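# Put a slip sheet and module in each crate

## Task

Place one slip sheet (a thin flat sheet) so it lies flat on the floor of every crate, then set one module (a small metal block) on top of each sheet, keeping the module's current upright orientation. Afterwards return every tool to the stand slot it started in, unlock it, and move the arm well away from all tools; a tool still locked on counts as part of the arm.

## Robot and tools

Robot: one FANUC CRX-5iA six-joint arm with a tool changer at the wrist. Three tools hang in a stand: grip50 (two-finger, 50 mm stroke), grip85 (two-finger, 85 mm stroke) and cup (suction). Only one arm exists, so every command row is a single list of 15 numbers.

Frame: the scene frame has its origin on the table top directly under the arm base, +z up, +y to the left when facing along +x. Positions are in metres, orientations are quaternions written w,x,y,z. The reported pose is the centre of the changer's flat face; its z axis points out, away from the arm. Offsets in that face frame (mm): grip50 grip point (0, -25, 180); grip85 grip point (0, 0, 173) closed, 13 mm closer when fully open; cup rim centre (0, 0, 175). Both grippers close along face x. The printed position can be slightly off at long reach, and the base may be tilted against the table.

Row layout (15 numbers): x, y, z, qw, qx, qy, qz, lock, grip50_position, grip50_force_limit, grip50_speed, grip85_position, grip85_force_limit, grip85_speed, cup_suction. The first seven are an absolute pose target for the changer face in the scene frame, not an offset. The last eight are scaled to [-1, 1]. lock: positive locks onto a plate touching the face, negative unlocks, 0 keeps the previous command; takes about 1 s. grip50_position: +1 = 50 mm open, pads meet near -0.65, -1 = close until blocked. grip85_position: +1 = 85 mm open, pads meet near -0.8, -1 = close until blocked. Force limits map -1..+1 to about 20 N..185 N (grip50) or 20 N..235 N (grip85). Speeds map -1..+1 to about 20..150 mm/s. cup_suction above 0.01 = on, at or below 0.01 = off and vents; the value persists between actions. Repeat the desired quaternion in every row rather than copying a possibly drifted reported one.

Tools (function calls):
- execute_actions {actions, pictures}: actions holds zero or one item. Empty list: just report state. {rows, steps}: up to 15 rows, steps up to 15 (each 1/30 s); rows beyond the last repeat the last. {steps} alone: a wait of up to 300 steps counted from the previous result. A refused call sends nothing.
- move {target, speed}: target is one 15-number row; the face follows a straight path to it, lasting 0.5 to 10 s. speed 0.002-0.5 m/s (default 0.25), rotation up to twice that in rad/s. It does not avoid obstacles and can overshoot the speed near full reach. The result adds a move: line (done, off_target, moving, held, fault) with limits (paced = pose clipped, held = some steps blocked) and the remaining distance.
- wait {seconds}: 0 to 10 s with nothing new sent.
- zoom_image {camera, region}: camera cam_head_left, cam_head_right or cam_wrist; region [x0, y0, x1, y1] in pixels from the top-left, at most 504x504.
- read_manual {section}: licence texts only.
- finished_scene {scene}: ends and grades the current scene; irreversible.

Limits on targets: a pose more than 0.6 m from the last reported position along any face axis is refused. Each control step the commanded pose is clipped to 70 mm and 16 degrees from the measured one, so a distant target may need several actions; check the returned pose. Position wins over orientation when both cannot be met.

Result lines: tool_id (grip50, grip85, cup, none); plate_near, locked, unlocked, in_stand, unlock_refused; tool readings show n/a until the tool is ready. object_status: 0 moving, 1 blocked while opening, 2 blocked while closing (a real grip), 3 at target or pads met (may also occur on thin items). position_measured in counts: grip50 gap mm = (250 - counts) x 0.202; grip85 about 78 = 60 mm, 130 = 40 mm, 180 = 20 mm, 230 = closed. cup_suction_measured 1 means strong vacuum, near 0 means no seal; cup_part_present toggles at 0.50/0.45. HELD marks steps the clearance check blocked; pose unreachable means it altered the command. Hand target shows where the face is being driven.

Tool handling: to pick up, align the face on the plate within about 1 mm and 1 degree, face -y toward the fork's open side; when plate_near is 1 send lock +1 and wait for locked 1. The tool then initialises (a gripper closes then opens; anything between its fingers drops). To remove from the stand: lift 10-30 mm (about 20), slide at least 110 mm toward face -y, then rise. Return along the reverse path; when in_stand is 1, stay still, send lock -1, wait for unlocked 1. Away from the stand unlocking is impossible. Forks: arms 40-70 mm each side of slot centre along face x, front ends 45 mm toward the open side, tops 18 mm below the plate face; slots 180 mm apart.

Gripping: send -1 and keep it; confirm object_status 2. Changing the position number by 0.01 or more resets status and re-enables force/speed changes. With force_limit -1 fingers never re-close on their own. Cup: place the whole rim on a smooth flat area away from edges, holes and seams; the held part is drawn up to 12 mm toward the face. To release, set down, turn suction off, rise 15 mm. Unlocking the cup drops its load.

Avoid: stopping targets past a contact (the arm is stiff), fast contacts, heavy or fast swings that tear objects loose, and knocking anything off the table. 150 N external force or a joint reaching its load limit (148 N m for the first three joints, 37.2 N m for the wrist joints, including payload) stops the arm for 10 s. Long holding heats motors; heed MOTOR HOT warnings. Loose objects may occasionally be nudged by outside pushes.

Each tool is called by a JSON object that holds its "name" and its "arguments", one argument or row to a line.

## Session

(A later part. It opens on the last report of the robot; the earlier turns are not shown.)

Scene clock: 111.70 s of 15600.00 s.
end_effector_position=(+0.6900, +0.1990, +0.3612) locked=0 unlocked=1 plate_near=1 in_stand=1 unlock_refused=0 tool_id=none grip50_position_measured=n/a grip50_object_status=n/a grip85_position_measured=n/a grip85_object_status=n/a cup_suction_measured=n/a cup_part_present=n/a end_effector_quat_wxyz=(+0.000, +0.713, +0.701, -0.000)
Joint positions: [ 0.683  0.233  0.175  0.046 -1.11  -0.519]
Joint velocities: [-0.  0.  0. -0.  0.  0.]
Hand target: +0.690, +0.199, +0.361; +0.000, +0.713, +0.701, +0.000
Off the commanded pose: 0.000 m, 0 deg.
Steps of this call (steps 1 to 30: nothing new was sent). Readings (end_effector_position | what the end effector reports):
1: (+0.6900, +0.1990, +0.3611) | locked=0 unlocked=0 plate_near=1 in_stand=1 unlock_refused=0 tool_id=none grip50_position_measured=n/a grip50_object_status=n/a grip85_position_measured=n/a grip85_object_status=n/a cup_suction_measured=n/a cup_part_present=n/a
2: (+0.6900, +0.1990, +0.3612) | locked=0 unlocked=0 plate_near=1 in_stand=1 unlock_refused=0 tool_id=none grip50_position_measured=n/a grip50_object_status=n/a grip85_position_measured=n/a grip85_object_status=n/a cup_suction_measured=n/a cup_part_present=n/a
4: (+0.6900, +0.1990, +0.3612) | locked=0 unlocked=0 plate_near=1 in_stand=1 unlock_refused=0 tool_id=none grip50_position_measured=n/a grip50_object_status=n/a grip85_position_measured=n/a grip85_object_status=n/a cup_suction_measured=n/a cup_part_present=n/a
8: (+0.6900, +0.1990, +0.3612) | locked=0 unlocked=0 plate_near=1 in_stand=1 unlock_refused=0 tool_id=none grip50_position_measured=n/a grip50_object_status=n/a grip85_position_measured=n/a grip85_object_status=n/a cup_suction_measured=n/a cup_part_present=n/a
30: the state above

Grab a reference image at z 0.378, then go to the cup slot.

{"name": "move", "arguments": {
  "target": [0.690,0.199,0.378,0,0.7133,0.7009,0,0,0,0,0,1,0,0,0],
  "speed": 0.06
}}

{"name": "move", "arguments": {
  "target": [0.690,0.199,0.40,0,0.7133,0.7009,0,0,0,0,0,1,0,0,0],
  "speed": 0.1
}}

{"name": "move", "arguments": {
  "target": [0.684,-0.161,0.40,0,0.7133,0.7009,0,0,0,0,0,1,0,0,0]
}}

{"name": "move", "arguments": {
  "target": [0.684,-0.161,0.378,0,0.7133,0.7009,0,0,0,0,0,1,0,0,0],
  "speed": 0.05
}}

Scene clock: 120.73 s of 15600.00 s.
end_effector_position=(+0.6900, +0.1990, +0.3780) locked=0 unlocked=1 plate_near=0 in_stand=0 unlock_refused=0 tool_id=none grip50_position_measured=n/a grip50_object_status=n/a grip85_position_measured=n/a grip85_object_status=n/a cup_suction_measured=n/a cup_part_present=n/a end_effector_quat_wxyz=(+0.000, +0.713, +0.701, -0.000)
Joint positions: [ 0.685  0.215  0.189  0.046 -1.143 -0.519]
Joint velocities: [-0.001  0.     0.001 -0.    -0.    -0.   ]
Hand target: +0.690, +0.199, +0.378; +0.000, +0.713, +0.701, -0.000
Off the commanded pose: 0.000 m, 0 deg.
move: done

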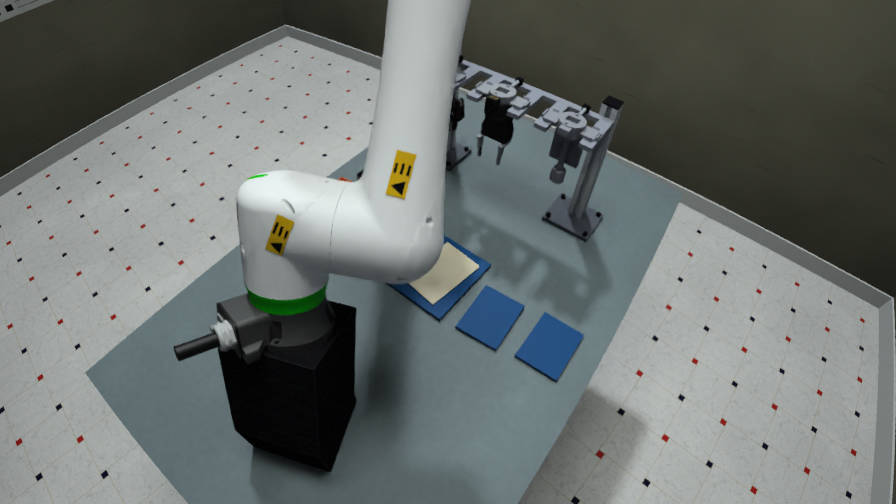

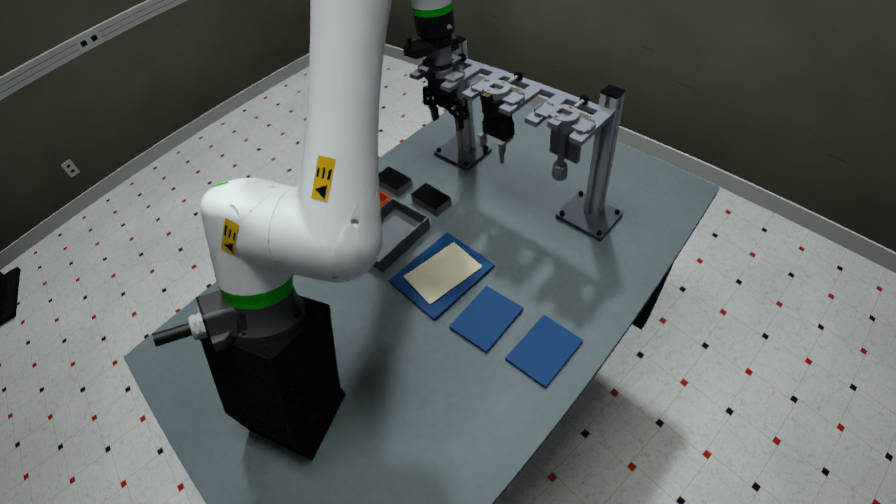

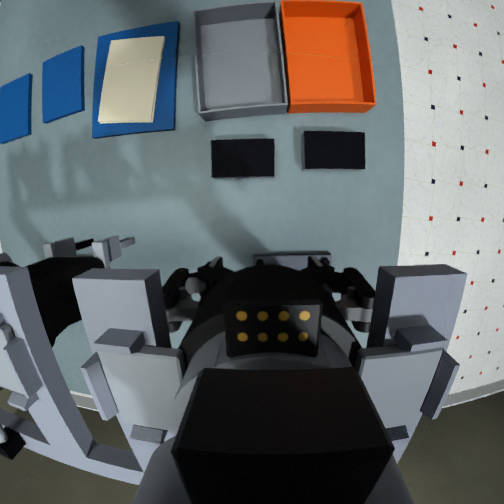

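Scene clock: 121.47 s of 15600.00 s.
end_effector_position=(+0.6900, +0.1990, +0.4000) locked=0 unlocked=1 plate_near=0 in_stand=0 unlock_refused=0 tool_id=none grip50_position_measured=n/a grip50_object_status=n/a grip85_position_measured=n/a grip85_object_status=n/a cup_suction_measured=n/a cup_part_present=n/a end_effector_quat_wxyz=(+0.000, +0.713, +0.701, -0.000)
Joint positions: [ 0.687  0.193  0.211  0.046 -1.186 -0.519]
Joint velocities: [-0.001  0.001  0.    -0.    -0.001 -0.001]
Hand target: +0.690, +0.199, +0.400; +0.000, +0.713, +0.701, -0.000
Off the commanded pose: 0.000 m, 0 deg.
move: done

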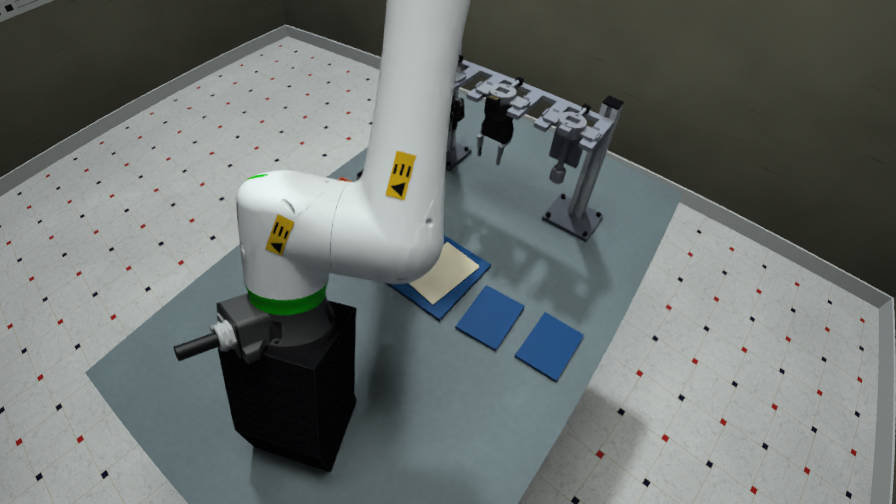

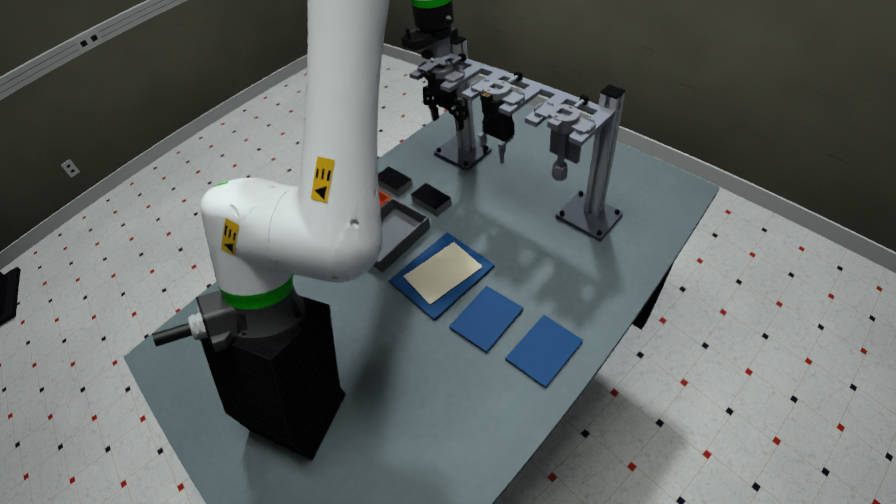

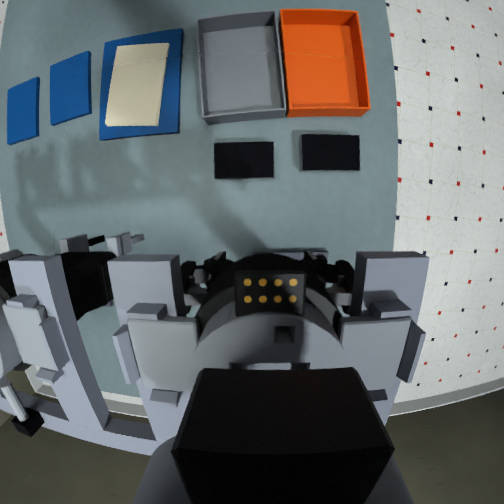

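Scene clock: 123.33 s of 15600.00 s.
end_effector_position=(+0.6826, -0.1605, +0.4004) locked=0 unlocked=1 plate_near=0 in_stand=0 unlock_refused=0 tool_id=none grip50_position_measured=n/a grip50_object_status=n/a grip85_position_measured=n/a grip85_object_status=n/a cup_suction_measured=n/a cup_part_present=n/a end_effector_quat_wxyz=(-0.002, +0.714, +0.701, +0.000)
Joint positions: [-0.     0.292  0.287 -0.234 -1.232  0.218]
Joint velocities: [-0.002  0.001  0.001 -0.    -0.001  0.   ]
Hand target: +0.683, -0.161, +0.400; -0.002, +0.714, +0.701, +0.000
Off the commanded pose: 0.002 m, 0 deg.
move: done

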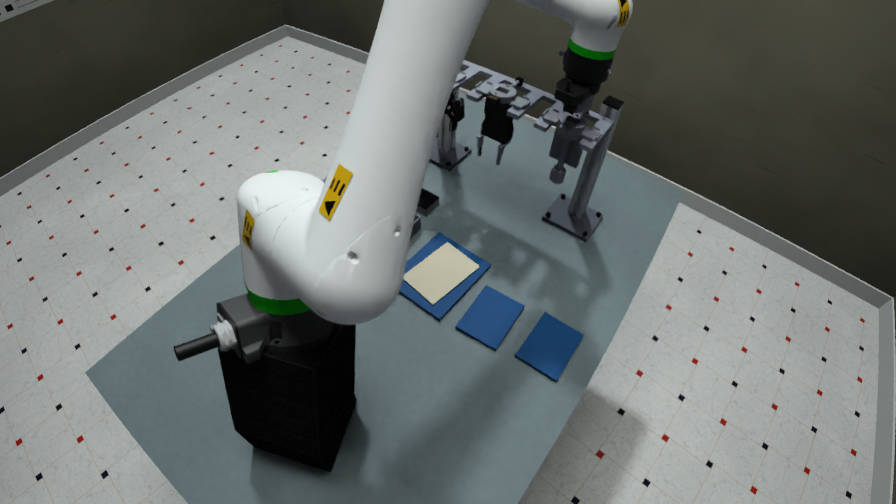

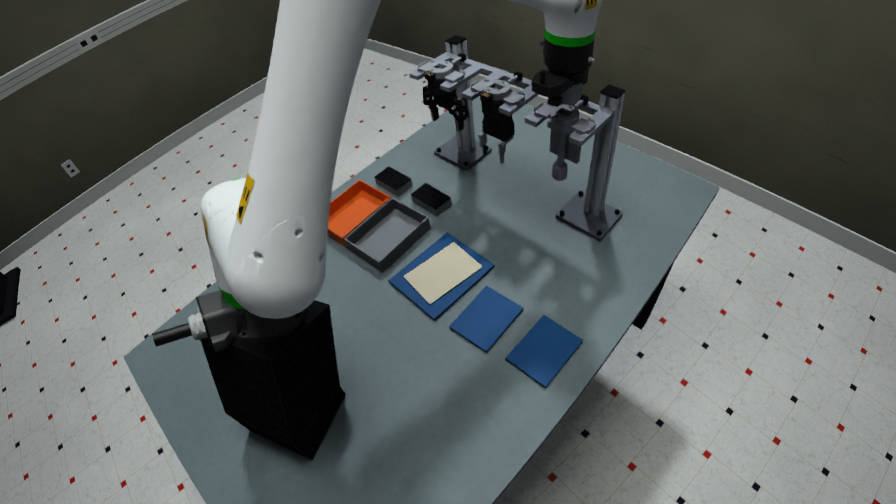

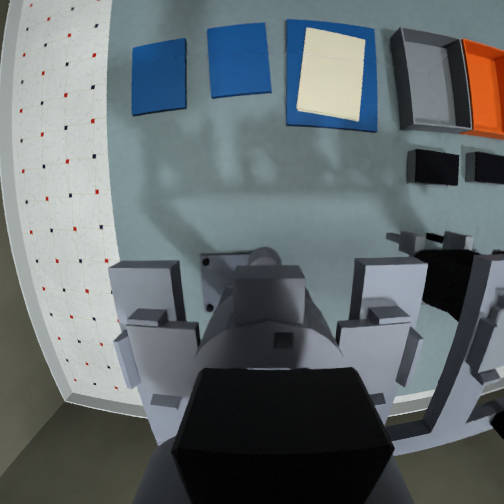

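Scene clock: 124.07 s of 15600.00 s.
end_effector_position=(+0.6840, -0.1610, +0.3780) locked=0 unlocked=1 plate_near=0 in_stand=0 unlock_refused=0 tool_id=none grip50_position_measured=n/a grip50_object_status=n/a grip85_position_measured=n/a grip85_object_status=n/a cup_suction_measured=n/a cup_part_present=n/a end_effector_quat_wxyz=(+0.000, +0.713, +0.701, +0.000)
Joint positions: [ 0.009  0.314  0.268 -0.232 -1.187  0.218]
Joint velocities: [-0.001  0.001 -0.    -0.     0.     0.   ]
Hand target: +0.684, -0.161, +0.378; -0.000, +0.713, +0.701, +0.000
Off the commanded pose: 0.000 m, 0 deg.
move: done

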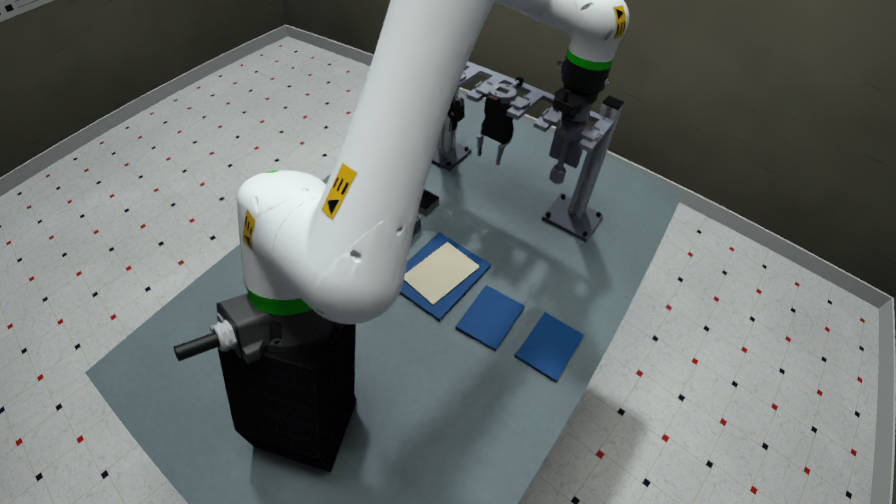

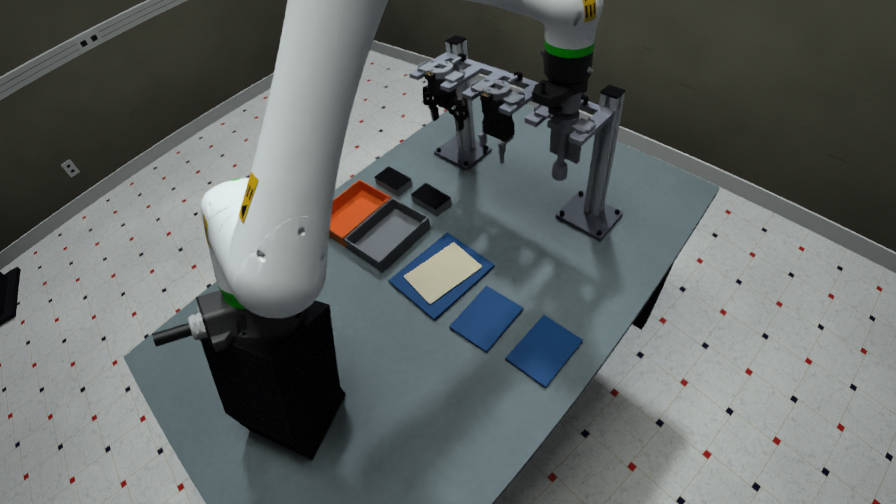

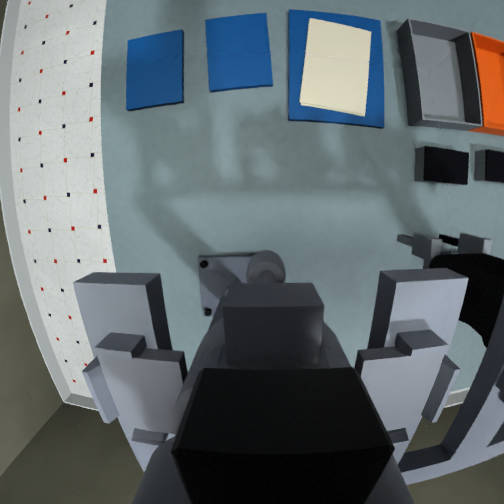

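{"name": "move", "arguments": {
  "target": [0.6853,-0.1608,0.372,0,0.7133,0.7009,0,0,0,0,0,1,0,0,0],
  "speed": 0.02
}}

{"name": "move", "arguments": {
  "target": [0.6853,-0.1608,0.368,0,0.7133,0.7009,0,0,0,0,0,1,0,0,0],
  "speed": 0.006
}}

Scene clock: 129.10 s of 15600.00 s.
end_effector_position=(+0.6853, -0.1608, +0.3720) locked=0 unlocked=1 plate_near=0 in_stand=0 unlock_refused=0 tool_id=none grip50_position_measured=n/a grip50_object_status=n/a grip85_position_measured=n/a grip85_object_status=n/a cup_suction_measured=n/a cup_part_present=n/a end_effector_quat_wxyz=(+0.000, +0.713, +0.701, +0.000)
Joint positions: [ 0.012  0.323  0.267 -0.231 -1.178  0.217]
Joint velocities: [ 0.001  0.001 -0.001  0.    -0.    -0.   ]
Hand target: +0.685, -0.161, +0.372; +0.000, +0.713, +0.701, +0.000
Off the commanded pose: 0.000 m, 0 deg.
move: done

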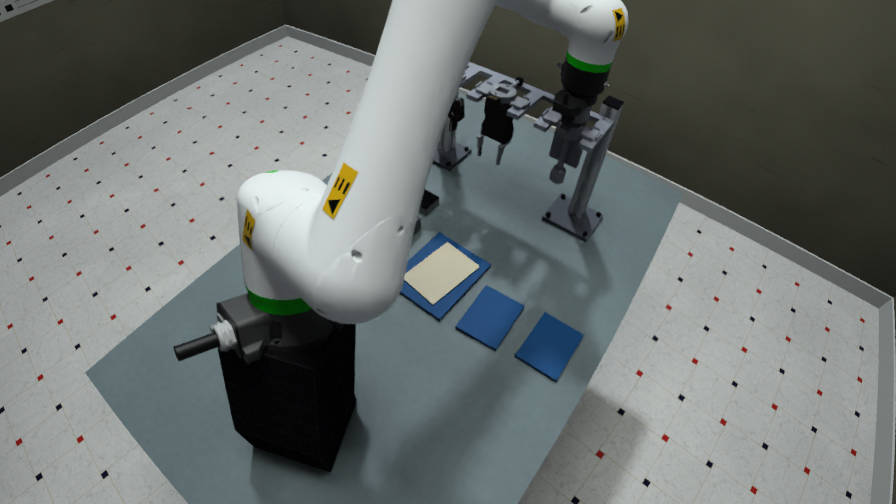

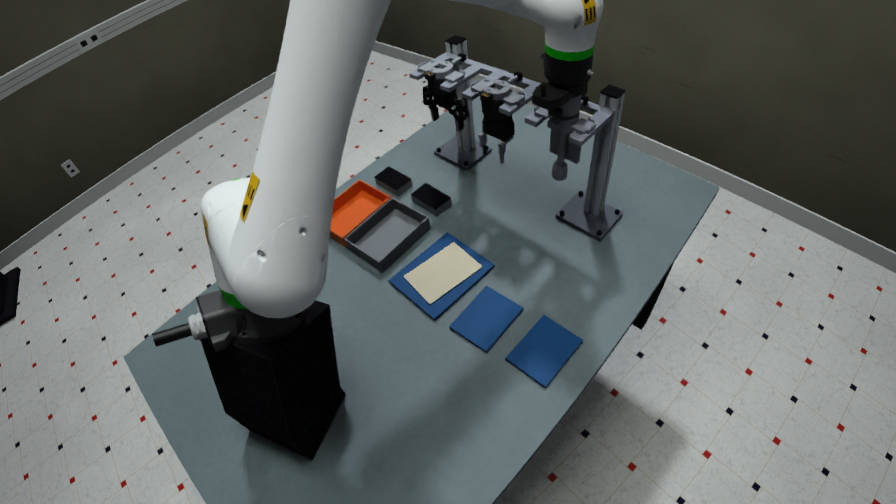

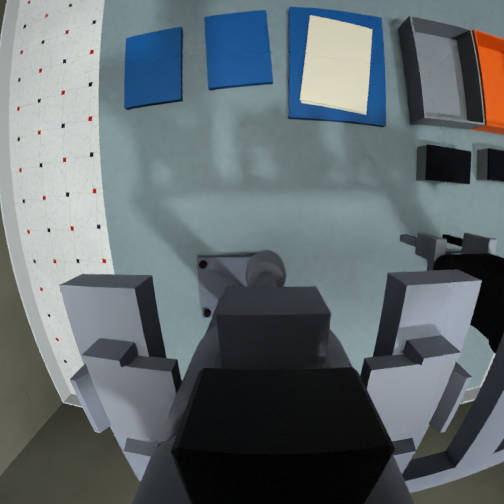

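Scene clock: 130.00 s of 15600.00 s.
end_effector_position=(+0.6853, -0.1608, +0.3680) locked=0 unlocked=1 plate_near=0 in_stand=0 unlock_refused=0 tool_id=none grip50_position_measured=n/a grip50_object_status=n/a grip85_position_measured=n/a grip85_object_status=n/a cup_suction_measured=n/a cup_part_present=n/a end_effector_quat_wxyz=(+0.000, +0.713, +0.701, +0.000)
Joint positions: [ 0.014  0.327  0.264 -0.232 -1.17   0.218]
Joint velocities: [ 0.001 -0.     0.     0.     0.    -0.   ]
Hand target: +0.685, -0.161, +0.368; -0.000, +0.713, +0.701, +0.000
Off the commanded pose: 0.000 m, 0 deg.
move: done

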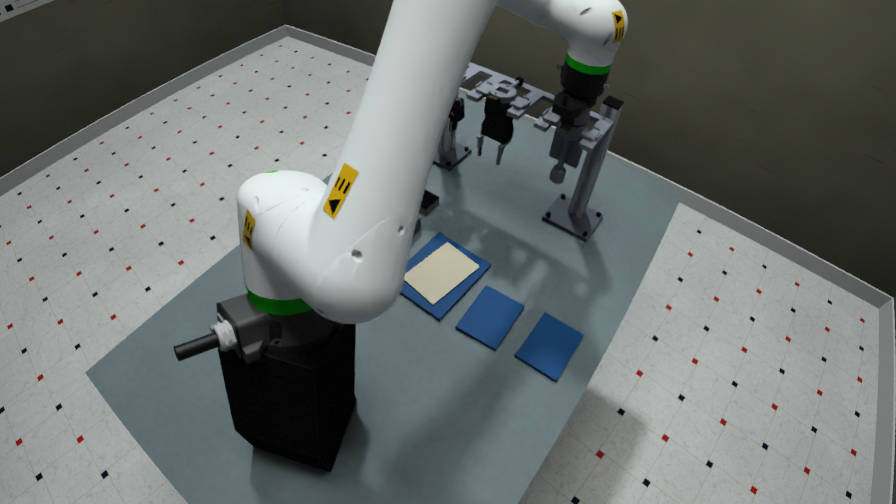

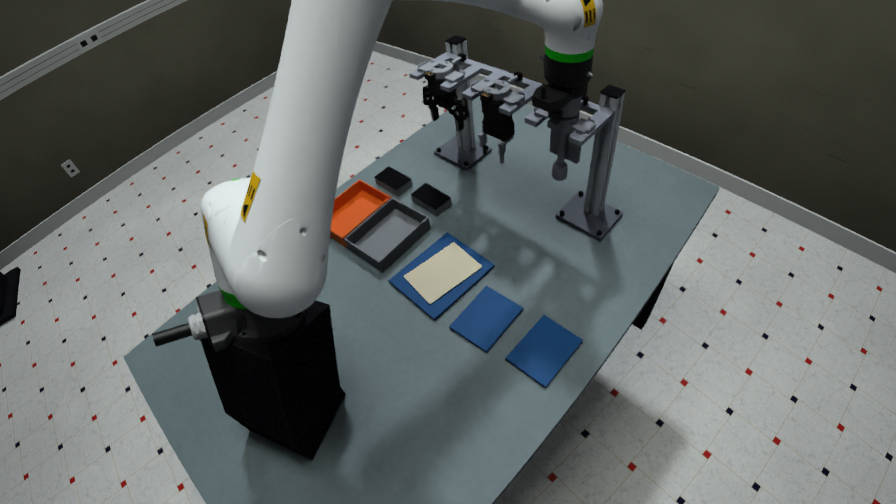

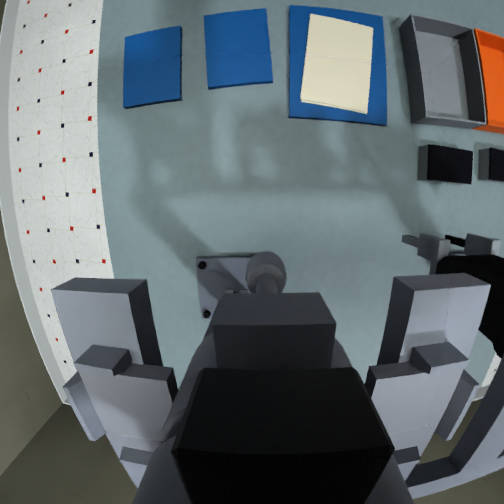

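{"name": "move", "arguments": {
  "target": [0.6853,-0.1608,0.3625,0,0.7133,0.7009,0,0,0,0,0,1,0,0,0],
  "speed": 0.006
}}

{"name": "execute_actions", "arguments": {
  "actions": [
    {"rows":[[0.6853,-0.1608,0.3615,0,0.7133,0.7009,0,0,0,0,0,1,0,0,0]],"steps":12}
  ],
  "pictures": false
}}

Scene clock: 136.10 s of 15600.00 s.
end_effector_position=(+0.6853, -0.1608, +0.3625) locked=0 unlocked=1 plate_near=0 in_stand=1 unlock_refused=0 tool_id=none grip50_position_measured=n/a grip50_object_status=n/a grip85_position_measured=n/a grip85_object_status=n/a cup_suction_measured=n/a cup_part_present=n/a end_effector_quat_wxyz=(-0.000, +0.713, +0.701, +0.000)
Joint positions: [ 0.016  0.332  0.259 -0.232 -1.16   0.218]
Joint velocities: [-0.001  0.002 -0.001  0.    -0.    -0.   ]
Hand target: +0.685, -0.161, +0.363; -0.000, +0.713, +0.701, +0.000
Off the commanded pose: 0.000 m, 0 deg.
move: done

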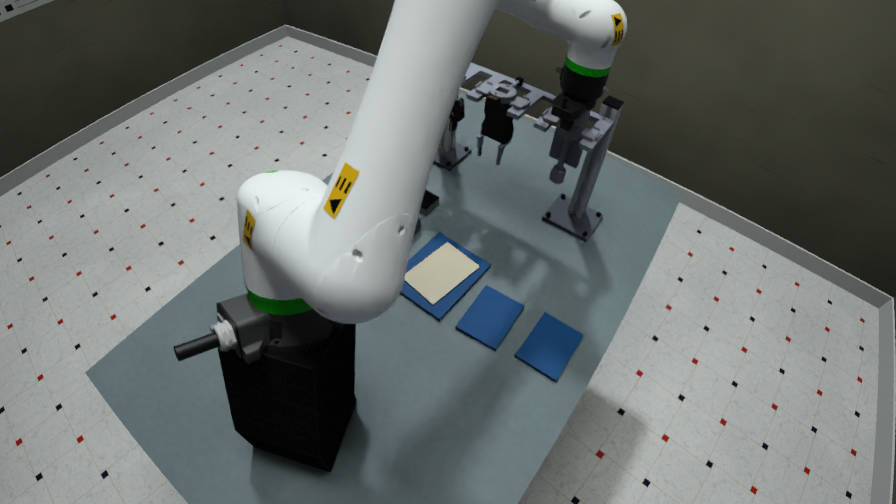

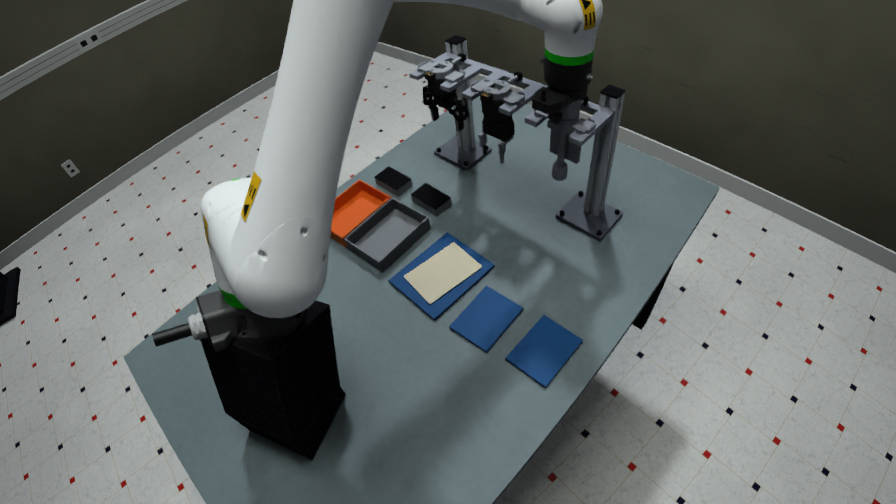

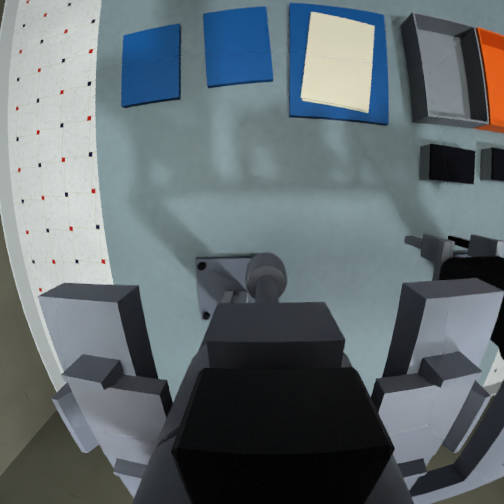

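Scene clock: 136.50 s of 15600.00 s.
end_effector_position=(+0.6853, -0.1608, +0.3615) locked=0 unlocked=1 plate_near=1 in_stand=1 unlock_refused=0 tool_id=none grip50_position_measured=n/a grip50_object_status=n/a grip85_position_measured=n/a grip85_object_status=n/a cup_suction_measured=n/a cup_part_present=n/a end_effector_quat_wxyz=(-0.000, +0.713, +0.701, +0.000)
Joint positions: [ 0.016  0.333  0.258 -0.232 -1.158  0.218]
Joint velocities: [-0. -0. -0. -0.  0. -0.]
Hand target: +0.685, -0.161, +0.362; -0.000, +0.713, +0.701, +0.000
Off the commanded pose: 0.000 m, 0 deg.
Steps of this call (steps 1 to 12: all 12 steps of this action). Readings (end_effector_position | what the end effector reports):
1: (+0.6853, -0.1608, +0.3624) | locked=0 unlocked=1 plate_near=0 in_stand=1 unlock_refused=0 tool_id=none grip50_position_measured=n/a grip50_object_status=n/a grip85_position_measured=n/a grip85_object_status=n/a cup_suction_measured=n/a cup_part_present=n/a
2: (+0.6853, -0.1608, +0.3620) | locked=0 unlocked=1 plate_near=0 in_stand=1 unlock_refused=0 tool_id=none grip50_position_measured=n/a grip50_object_status=n/a grip85_position_measured=n/a grip85_object_status=n/a cup_suction_measured=n/a cup_part_present=n/a
4: (+0.6853, -0.1608, +0.3616) | locked=0 unlocked=1 plate_near=1 in_stand=1 unlock_refused=0 tool_id=none grip50_position_measured=n/a grip50_object_status=n/a grip85_position_measured=n/a grip85_object_status=n/a cup_suction_measured=n/a cup_part_present=n/a
8: (+0.6853, -0.1608, +0.3615) | locked=0 unlocked=1 plate_near=1 in_stand=1 unlock_refused=0 tool_id=none grip50_position_measured=n/a grip50_object_status=n/a grip85_position_measured=n/a grip85_object_status=n/a cup_suction_measured=n/a cup_part_present=n/a
12: the state above

{"name": "execute_actions", "arguments": {
  "actions": [
    {"rows":[[0.6853,-0.1608,0.3615,0,0.7133,0.7009,0,1,0,0,0,1,0,0,0]],"steps":15}
  ],
  "pictures": false
}}

{"name": "execute_actions", "arguments": {
  "actions": [
    {"steps":30}
  ],
  "pictures": false
}}

{"name": "move", "arguments": {
  "target": [0.6853,-0.1608,0.3815,0,0.7133,0.7009,0,0,0,0,0,1,0,0,0],
  "speed": 0.08
}}

{"name": "move", "arguments": {
  "target": [0.56,-0.1588,0.3815,0,0.7133,0.7009,0,0,0,0,0,1,0,0,0],
  "speed": 0.15
}}

{"name": "move", "arguments": {
  "target": [0.40,-0.035,0.32,0,0.7071,0.7071,0,0,0,0,0,1,0,0,0]
}}

Scene clock: 148.90 s of 15600.00 s.
end_effector_position=(+0.6853, -0.1608, +0.3615) locked=0 unlocked=0 plate_near=1 in_stand=1 unlock_refused=0 tool_id=none grip50_position_measured=n/a grip50_object_status=n/a grip85_position_measured=n/a grip85_object_status=n/a cup_suction_measured=n/a cup_part_present=n/a end_effector_quat_wxyz=(+0.000, +0.713, +0.701, -0.000)
Joint positions: [ 0.016  0.333  0.258 -0.232 -1.158  0.218]
Joint velocities: [-0.001  0.001 -0.     0.     0.    -0.   ]
Hand target: +0.685, -0.161, +0.362; +0.000, +0.713, +0.701, +0.000
Off the commanded pose: 0.000 m, 0 deg.
Steps of this call (steps 1 to 357: nothing new was sent; steps 358 to 372: all 15 steps of this action). Readings (end_effector_position | what the end effector reports):
358: (+0.6853, -0.1608, +0.3615) | locked=0 unlocked=0 plate_near=1 in_stand=1 unlock_refused=0 tool_id=none grip50_position_measured=n/a grip50_object_status=n/a grip85_position_measured=n/a grip85_object_status=n/a cup_suction_measured=n/a cup_part_present=n/a
359: (+0.6853, -0.1608, +0.3615) | locked=0 unlocked=0 plate_near=1 in_stand=1 unlock_refused=0 tool_id=none grip50_position_measured=n/a grip50_object_status=n/a grip85_position_measured=n/a grip85_object_status=n/a cup_suction_measured=n/a cup_part_present=n/a
361: (+0.6853, -0.1608, +0.3615) | locked=0 unlocked=0 plate_near=1 in_stand=1 unlock_refused=0 tool_id=none grip50_position_measured=n/a grip50_object_status=n/a grip85_position_measured=n/a grip85_object_status=n/a cup_suction_measured=n/a cup_part_present=n/a
365: (+0.6853, -0.1608, +0.3615) | locked=0 unlocked=0 plate_near=1 in_stand=1 unlock_refused=0 tool_id=none grip50_position_measured=n/a grip50_object_status=n/a grip85_position_measured=n/a grip85_object_status=n/a cup_suction_measured=n/a cup_part_present=n/a
372: the state above

Scene clock: 149.90 s of 15600.00 s.
end_effector_position=(+0.6853, -0.1608, +0.3614) locked=1 unlocked=0 plate_near=1 in_stand=1 unlock_refused=0 tool_id=cup grip50_position_measured=n/a grip50_object_status=n/a grip85_position_measured=n/a grip85_object_status=n/a cup_suction_measured=n/a cup_part_present=n/a end_effector_quat_wxyz=(-0.000, +0.713, +0.701, -0.000)
Joint positions: [ 0.016  0.333  0.258 -0.232 -1.158  0.218]
Joint velocities: [-0.001 -0.001 -0.    -0.     0.     0.001]
Hand target: +0.685, -0.161, +0.362; +0.000, +0.713, +0.701, +0.000
Off the commanded pose: 0.000 m, 0 deg.
Steps of this call (steps 1 to 30: nothing new was sent). Readings (end_effector_position | what the end effector reports):
1: (+0.6853, -0.1608, +0.3615) | locked=0 unlocked=0 plate_near=1 in_stand=1 unlock_refused=0 tool_id=none grip50_position_measured=n/a grip50_object_status=n/a grip85_position_measured=n/a grip85_object_status=n/a cup_suction_measured=n/a cup_part_present=n/a
2: (+0.6853, -0.1608, +0.3615) | locked=0 unlocked=0 plate_near=1 in_stand=1 unlock_refused=0 tool_id=none grip50_position_measured=n/a grip50_object_status=n/a grip85_position_measured=n/a grip85_object_status=n/a cup_suction_measured=n/a cup_part_present=n/a
4: (+0.6853, -0.1608, +0.3614) | locked=0 unlocked=0 plate_near=1 in_stand=1 unlock_refused=0 tool_id=none grip50_position_measured=n/a grip50_object_status=n/a grip85_position_measured=n/a grip85_object_status=n/a cup_suction_measured=n/a cup_part_present=n/a
8: (+0.6853, -0.1608, +0.3614) | locked=0 unlocked=0 plate_near=1 in_stand=1 unlock_refused=0 tool_id=none grip50_position_measured=n/a grip50_object_status=n/a grip85_position_measured=n/a grip85_object_status=n/a cup_suction_measured=n/a cup_part_present=n/a
30: the state above

Scene clock: 150.63 s of 15600.00 s.
end_effector_position=(+0.6853, -0.1608, +0.3815) locked=1 unlocked=0 plate_near=1 in_stand=0 unlock_refused=0 tool_id=cup grip50_position_measured=n/a grip50_object_status=n/a grip85_position_measured=n/a grip85_object_status=n/a cup_suction_measured=0.01 cup_part_present=0 end_effector_quat_wxyz=(+0.000, +0.713, +0.701, -0.000)
Joint positions: [ 0.008  0.314  0.275 -0.231 -1.195  0.217]
Joint velocities: [-0.001 -0.002 -0.    -0.    -0.    -0.   ]
Hand target: +0.685, -0.161, +0.381; +0.000, +0.713, +0.701, -0.000
Off the commanded pose: 0.000 m, 0 deg.
move: done

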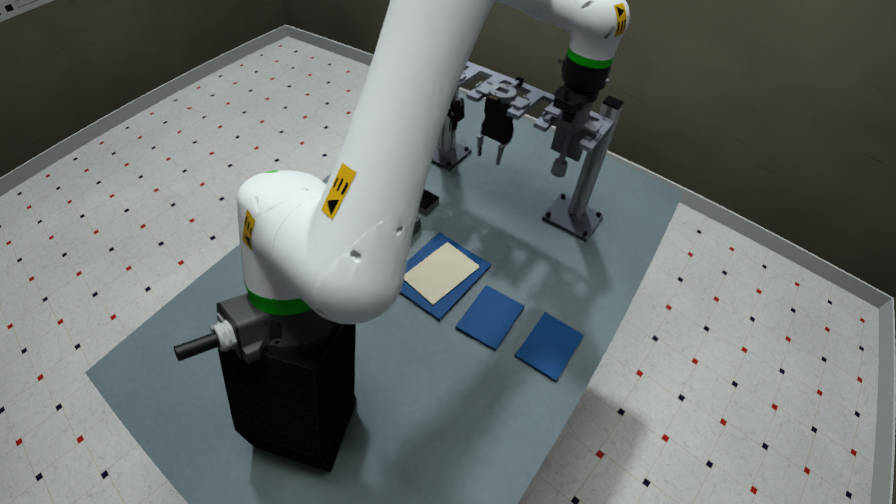

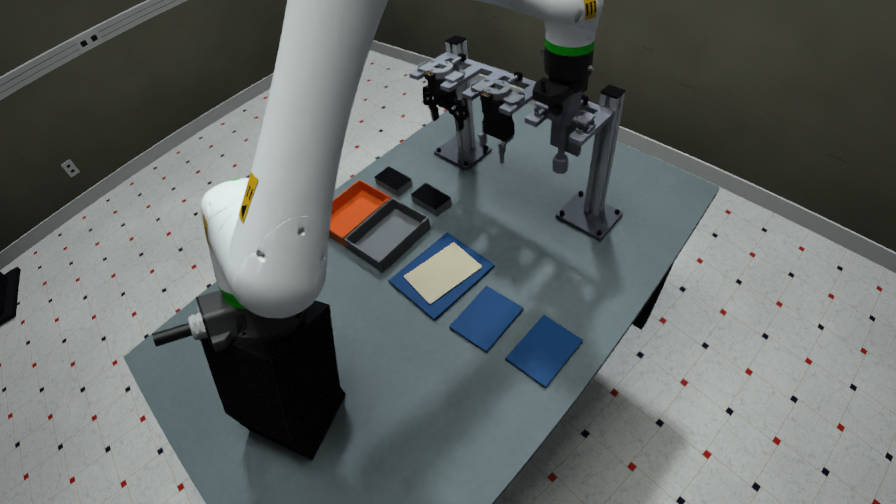

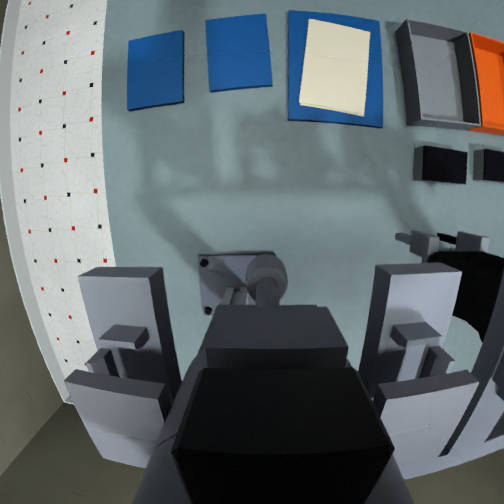

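Scene clock: 151.83 s of 15600.00 s.
end_effector_position=(+0.5599, -0.1584, +0.3815) locked=1 unlocked=0 plate_near=1 in_stand=0 unlock_refused=0 tool_id=cup grip50_position_measured=n/a grip50_object_status=n/a grip85_position_measured=n/a grip85_object_status=n/a cup_suction_measured=0.01 cup_part_present=0 end_effector_quat_wxyz=(-0.000, +0.713, +0.701, +0.000)
Joint positions: [-0.03   0.067 -0.115 -0.261 -1.066  0.296]
Joint velocities: [-0.001 -0.001 -0.001 -0.     0.     0.001]
Hand target: +0.560, -0.158, +0.382; -0.000, +0.713, +0.701, +0.000
Off the commanded pose: 0.000 m, 0 deg.
move: done

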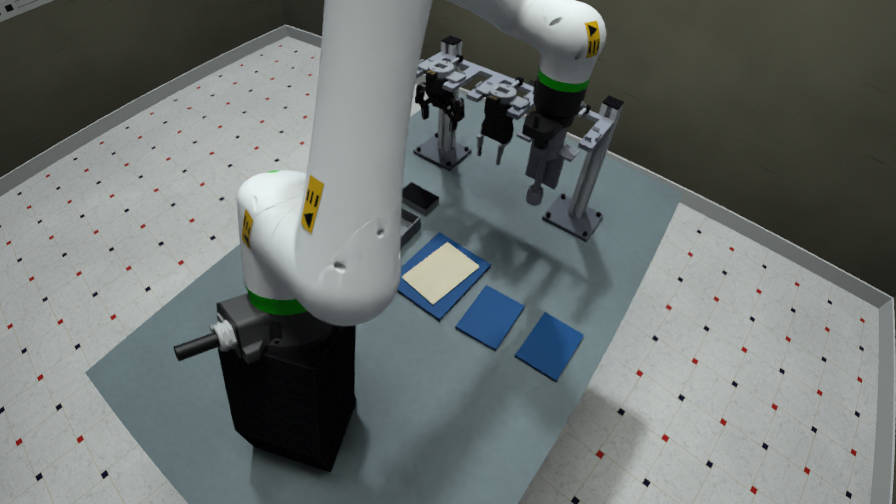

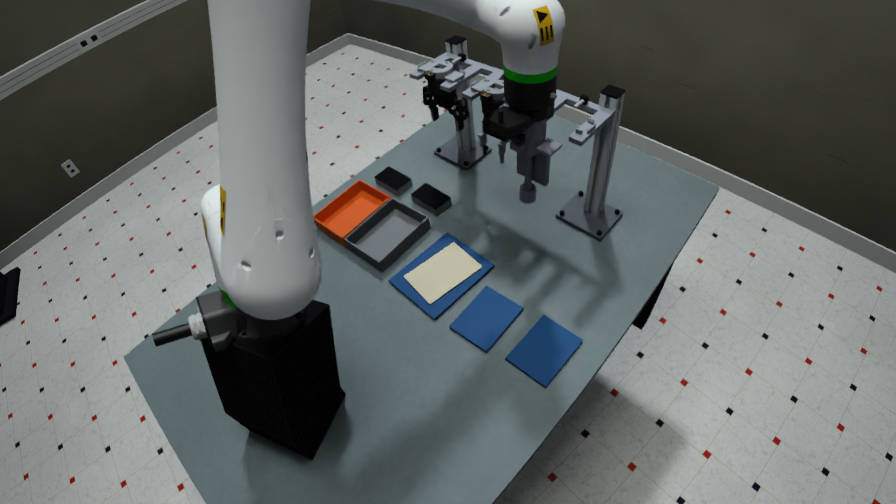

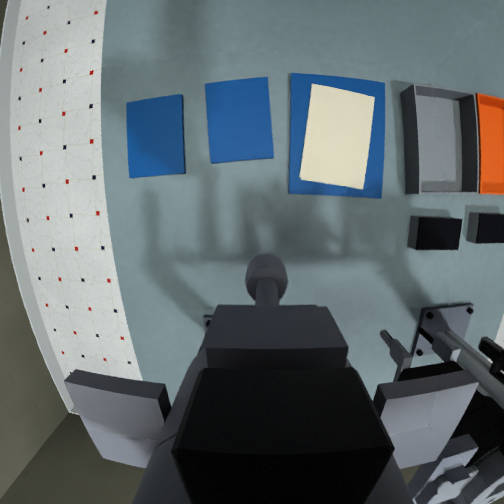

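Scene clock: 153.17 s of 15600.00 s.
end_effector_position=(+0.4004, -0.0350, +0.3200) locked=1 unlocked=0 plate_near=1 in_stand=0 unlock_refused=0 tool_id=cup grip50_position_measured=n/a grip50_object_status=n/a grip85_position_measured=n/a grip85_object_status=n/a cup_suction_measured=0.01 cup_part_present=0 end_effector_quat_wxyz=(+0.001, +0.707, +0.707, -0.000)
Joint positions: [ 0.358 -0.321 -0.734 -0.123 -0.765 -0.091]
Joint velocities: [ 0.001  0.    -0.003  0.003  0.001 -0.006]
Hand target: +0.400, -0.035, +0.320; +0.001, +0.707, +0.707, -0.000
Off the commanded pose: 0.000 m, 0 deg.
move: done

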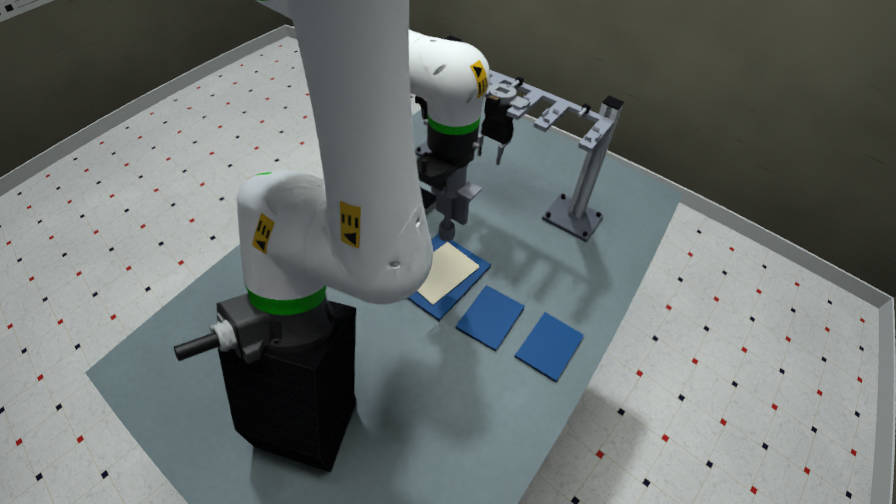

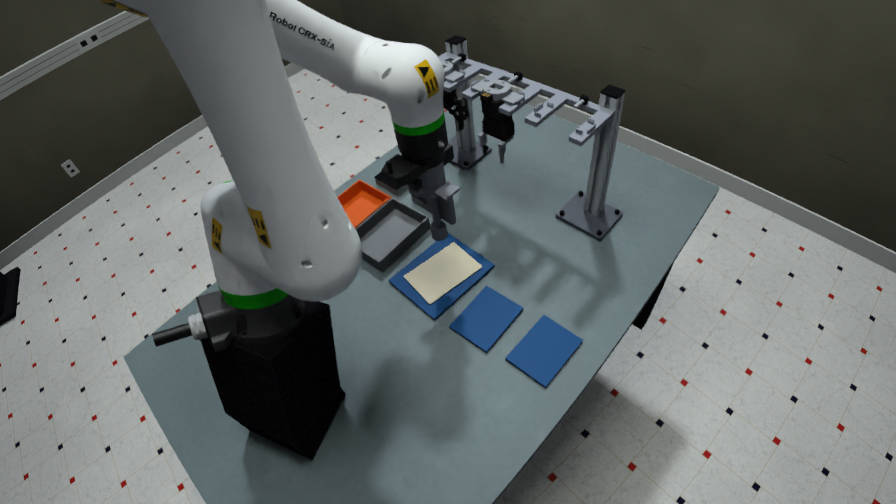

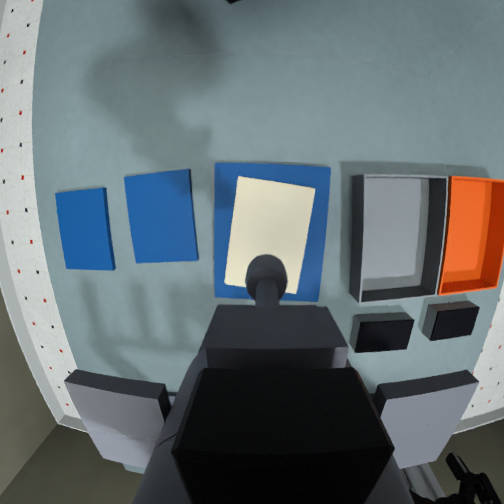

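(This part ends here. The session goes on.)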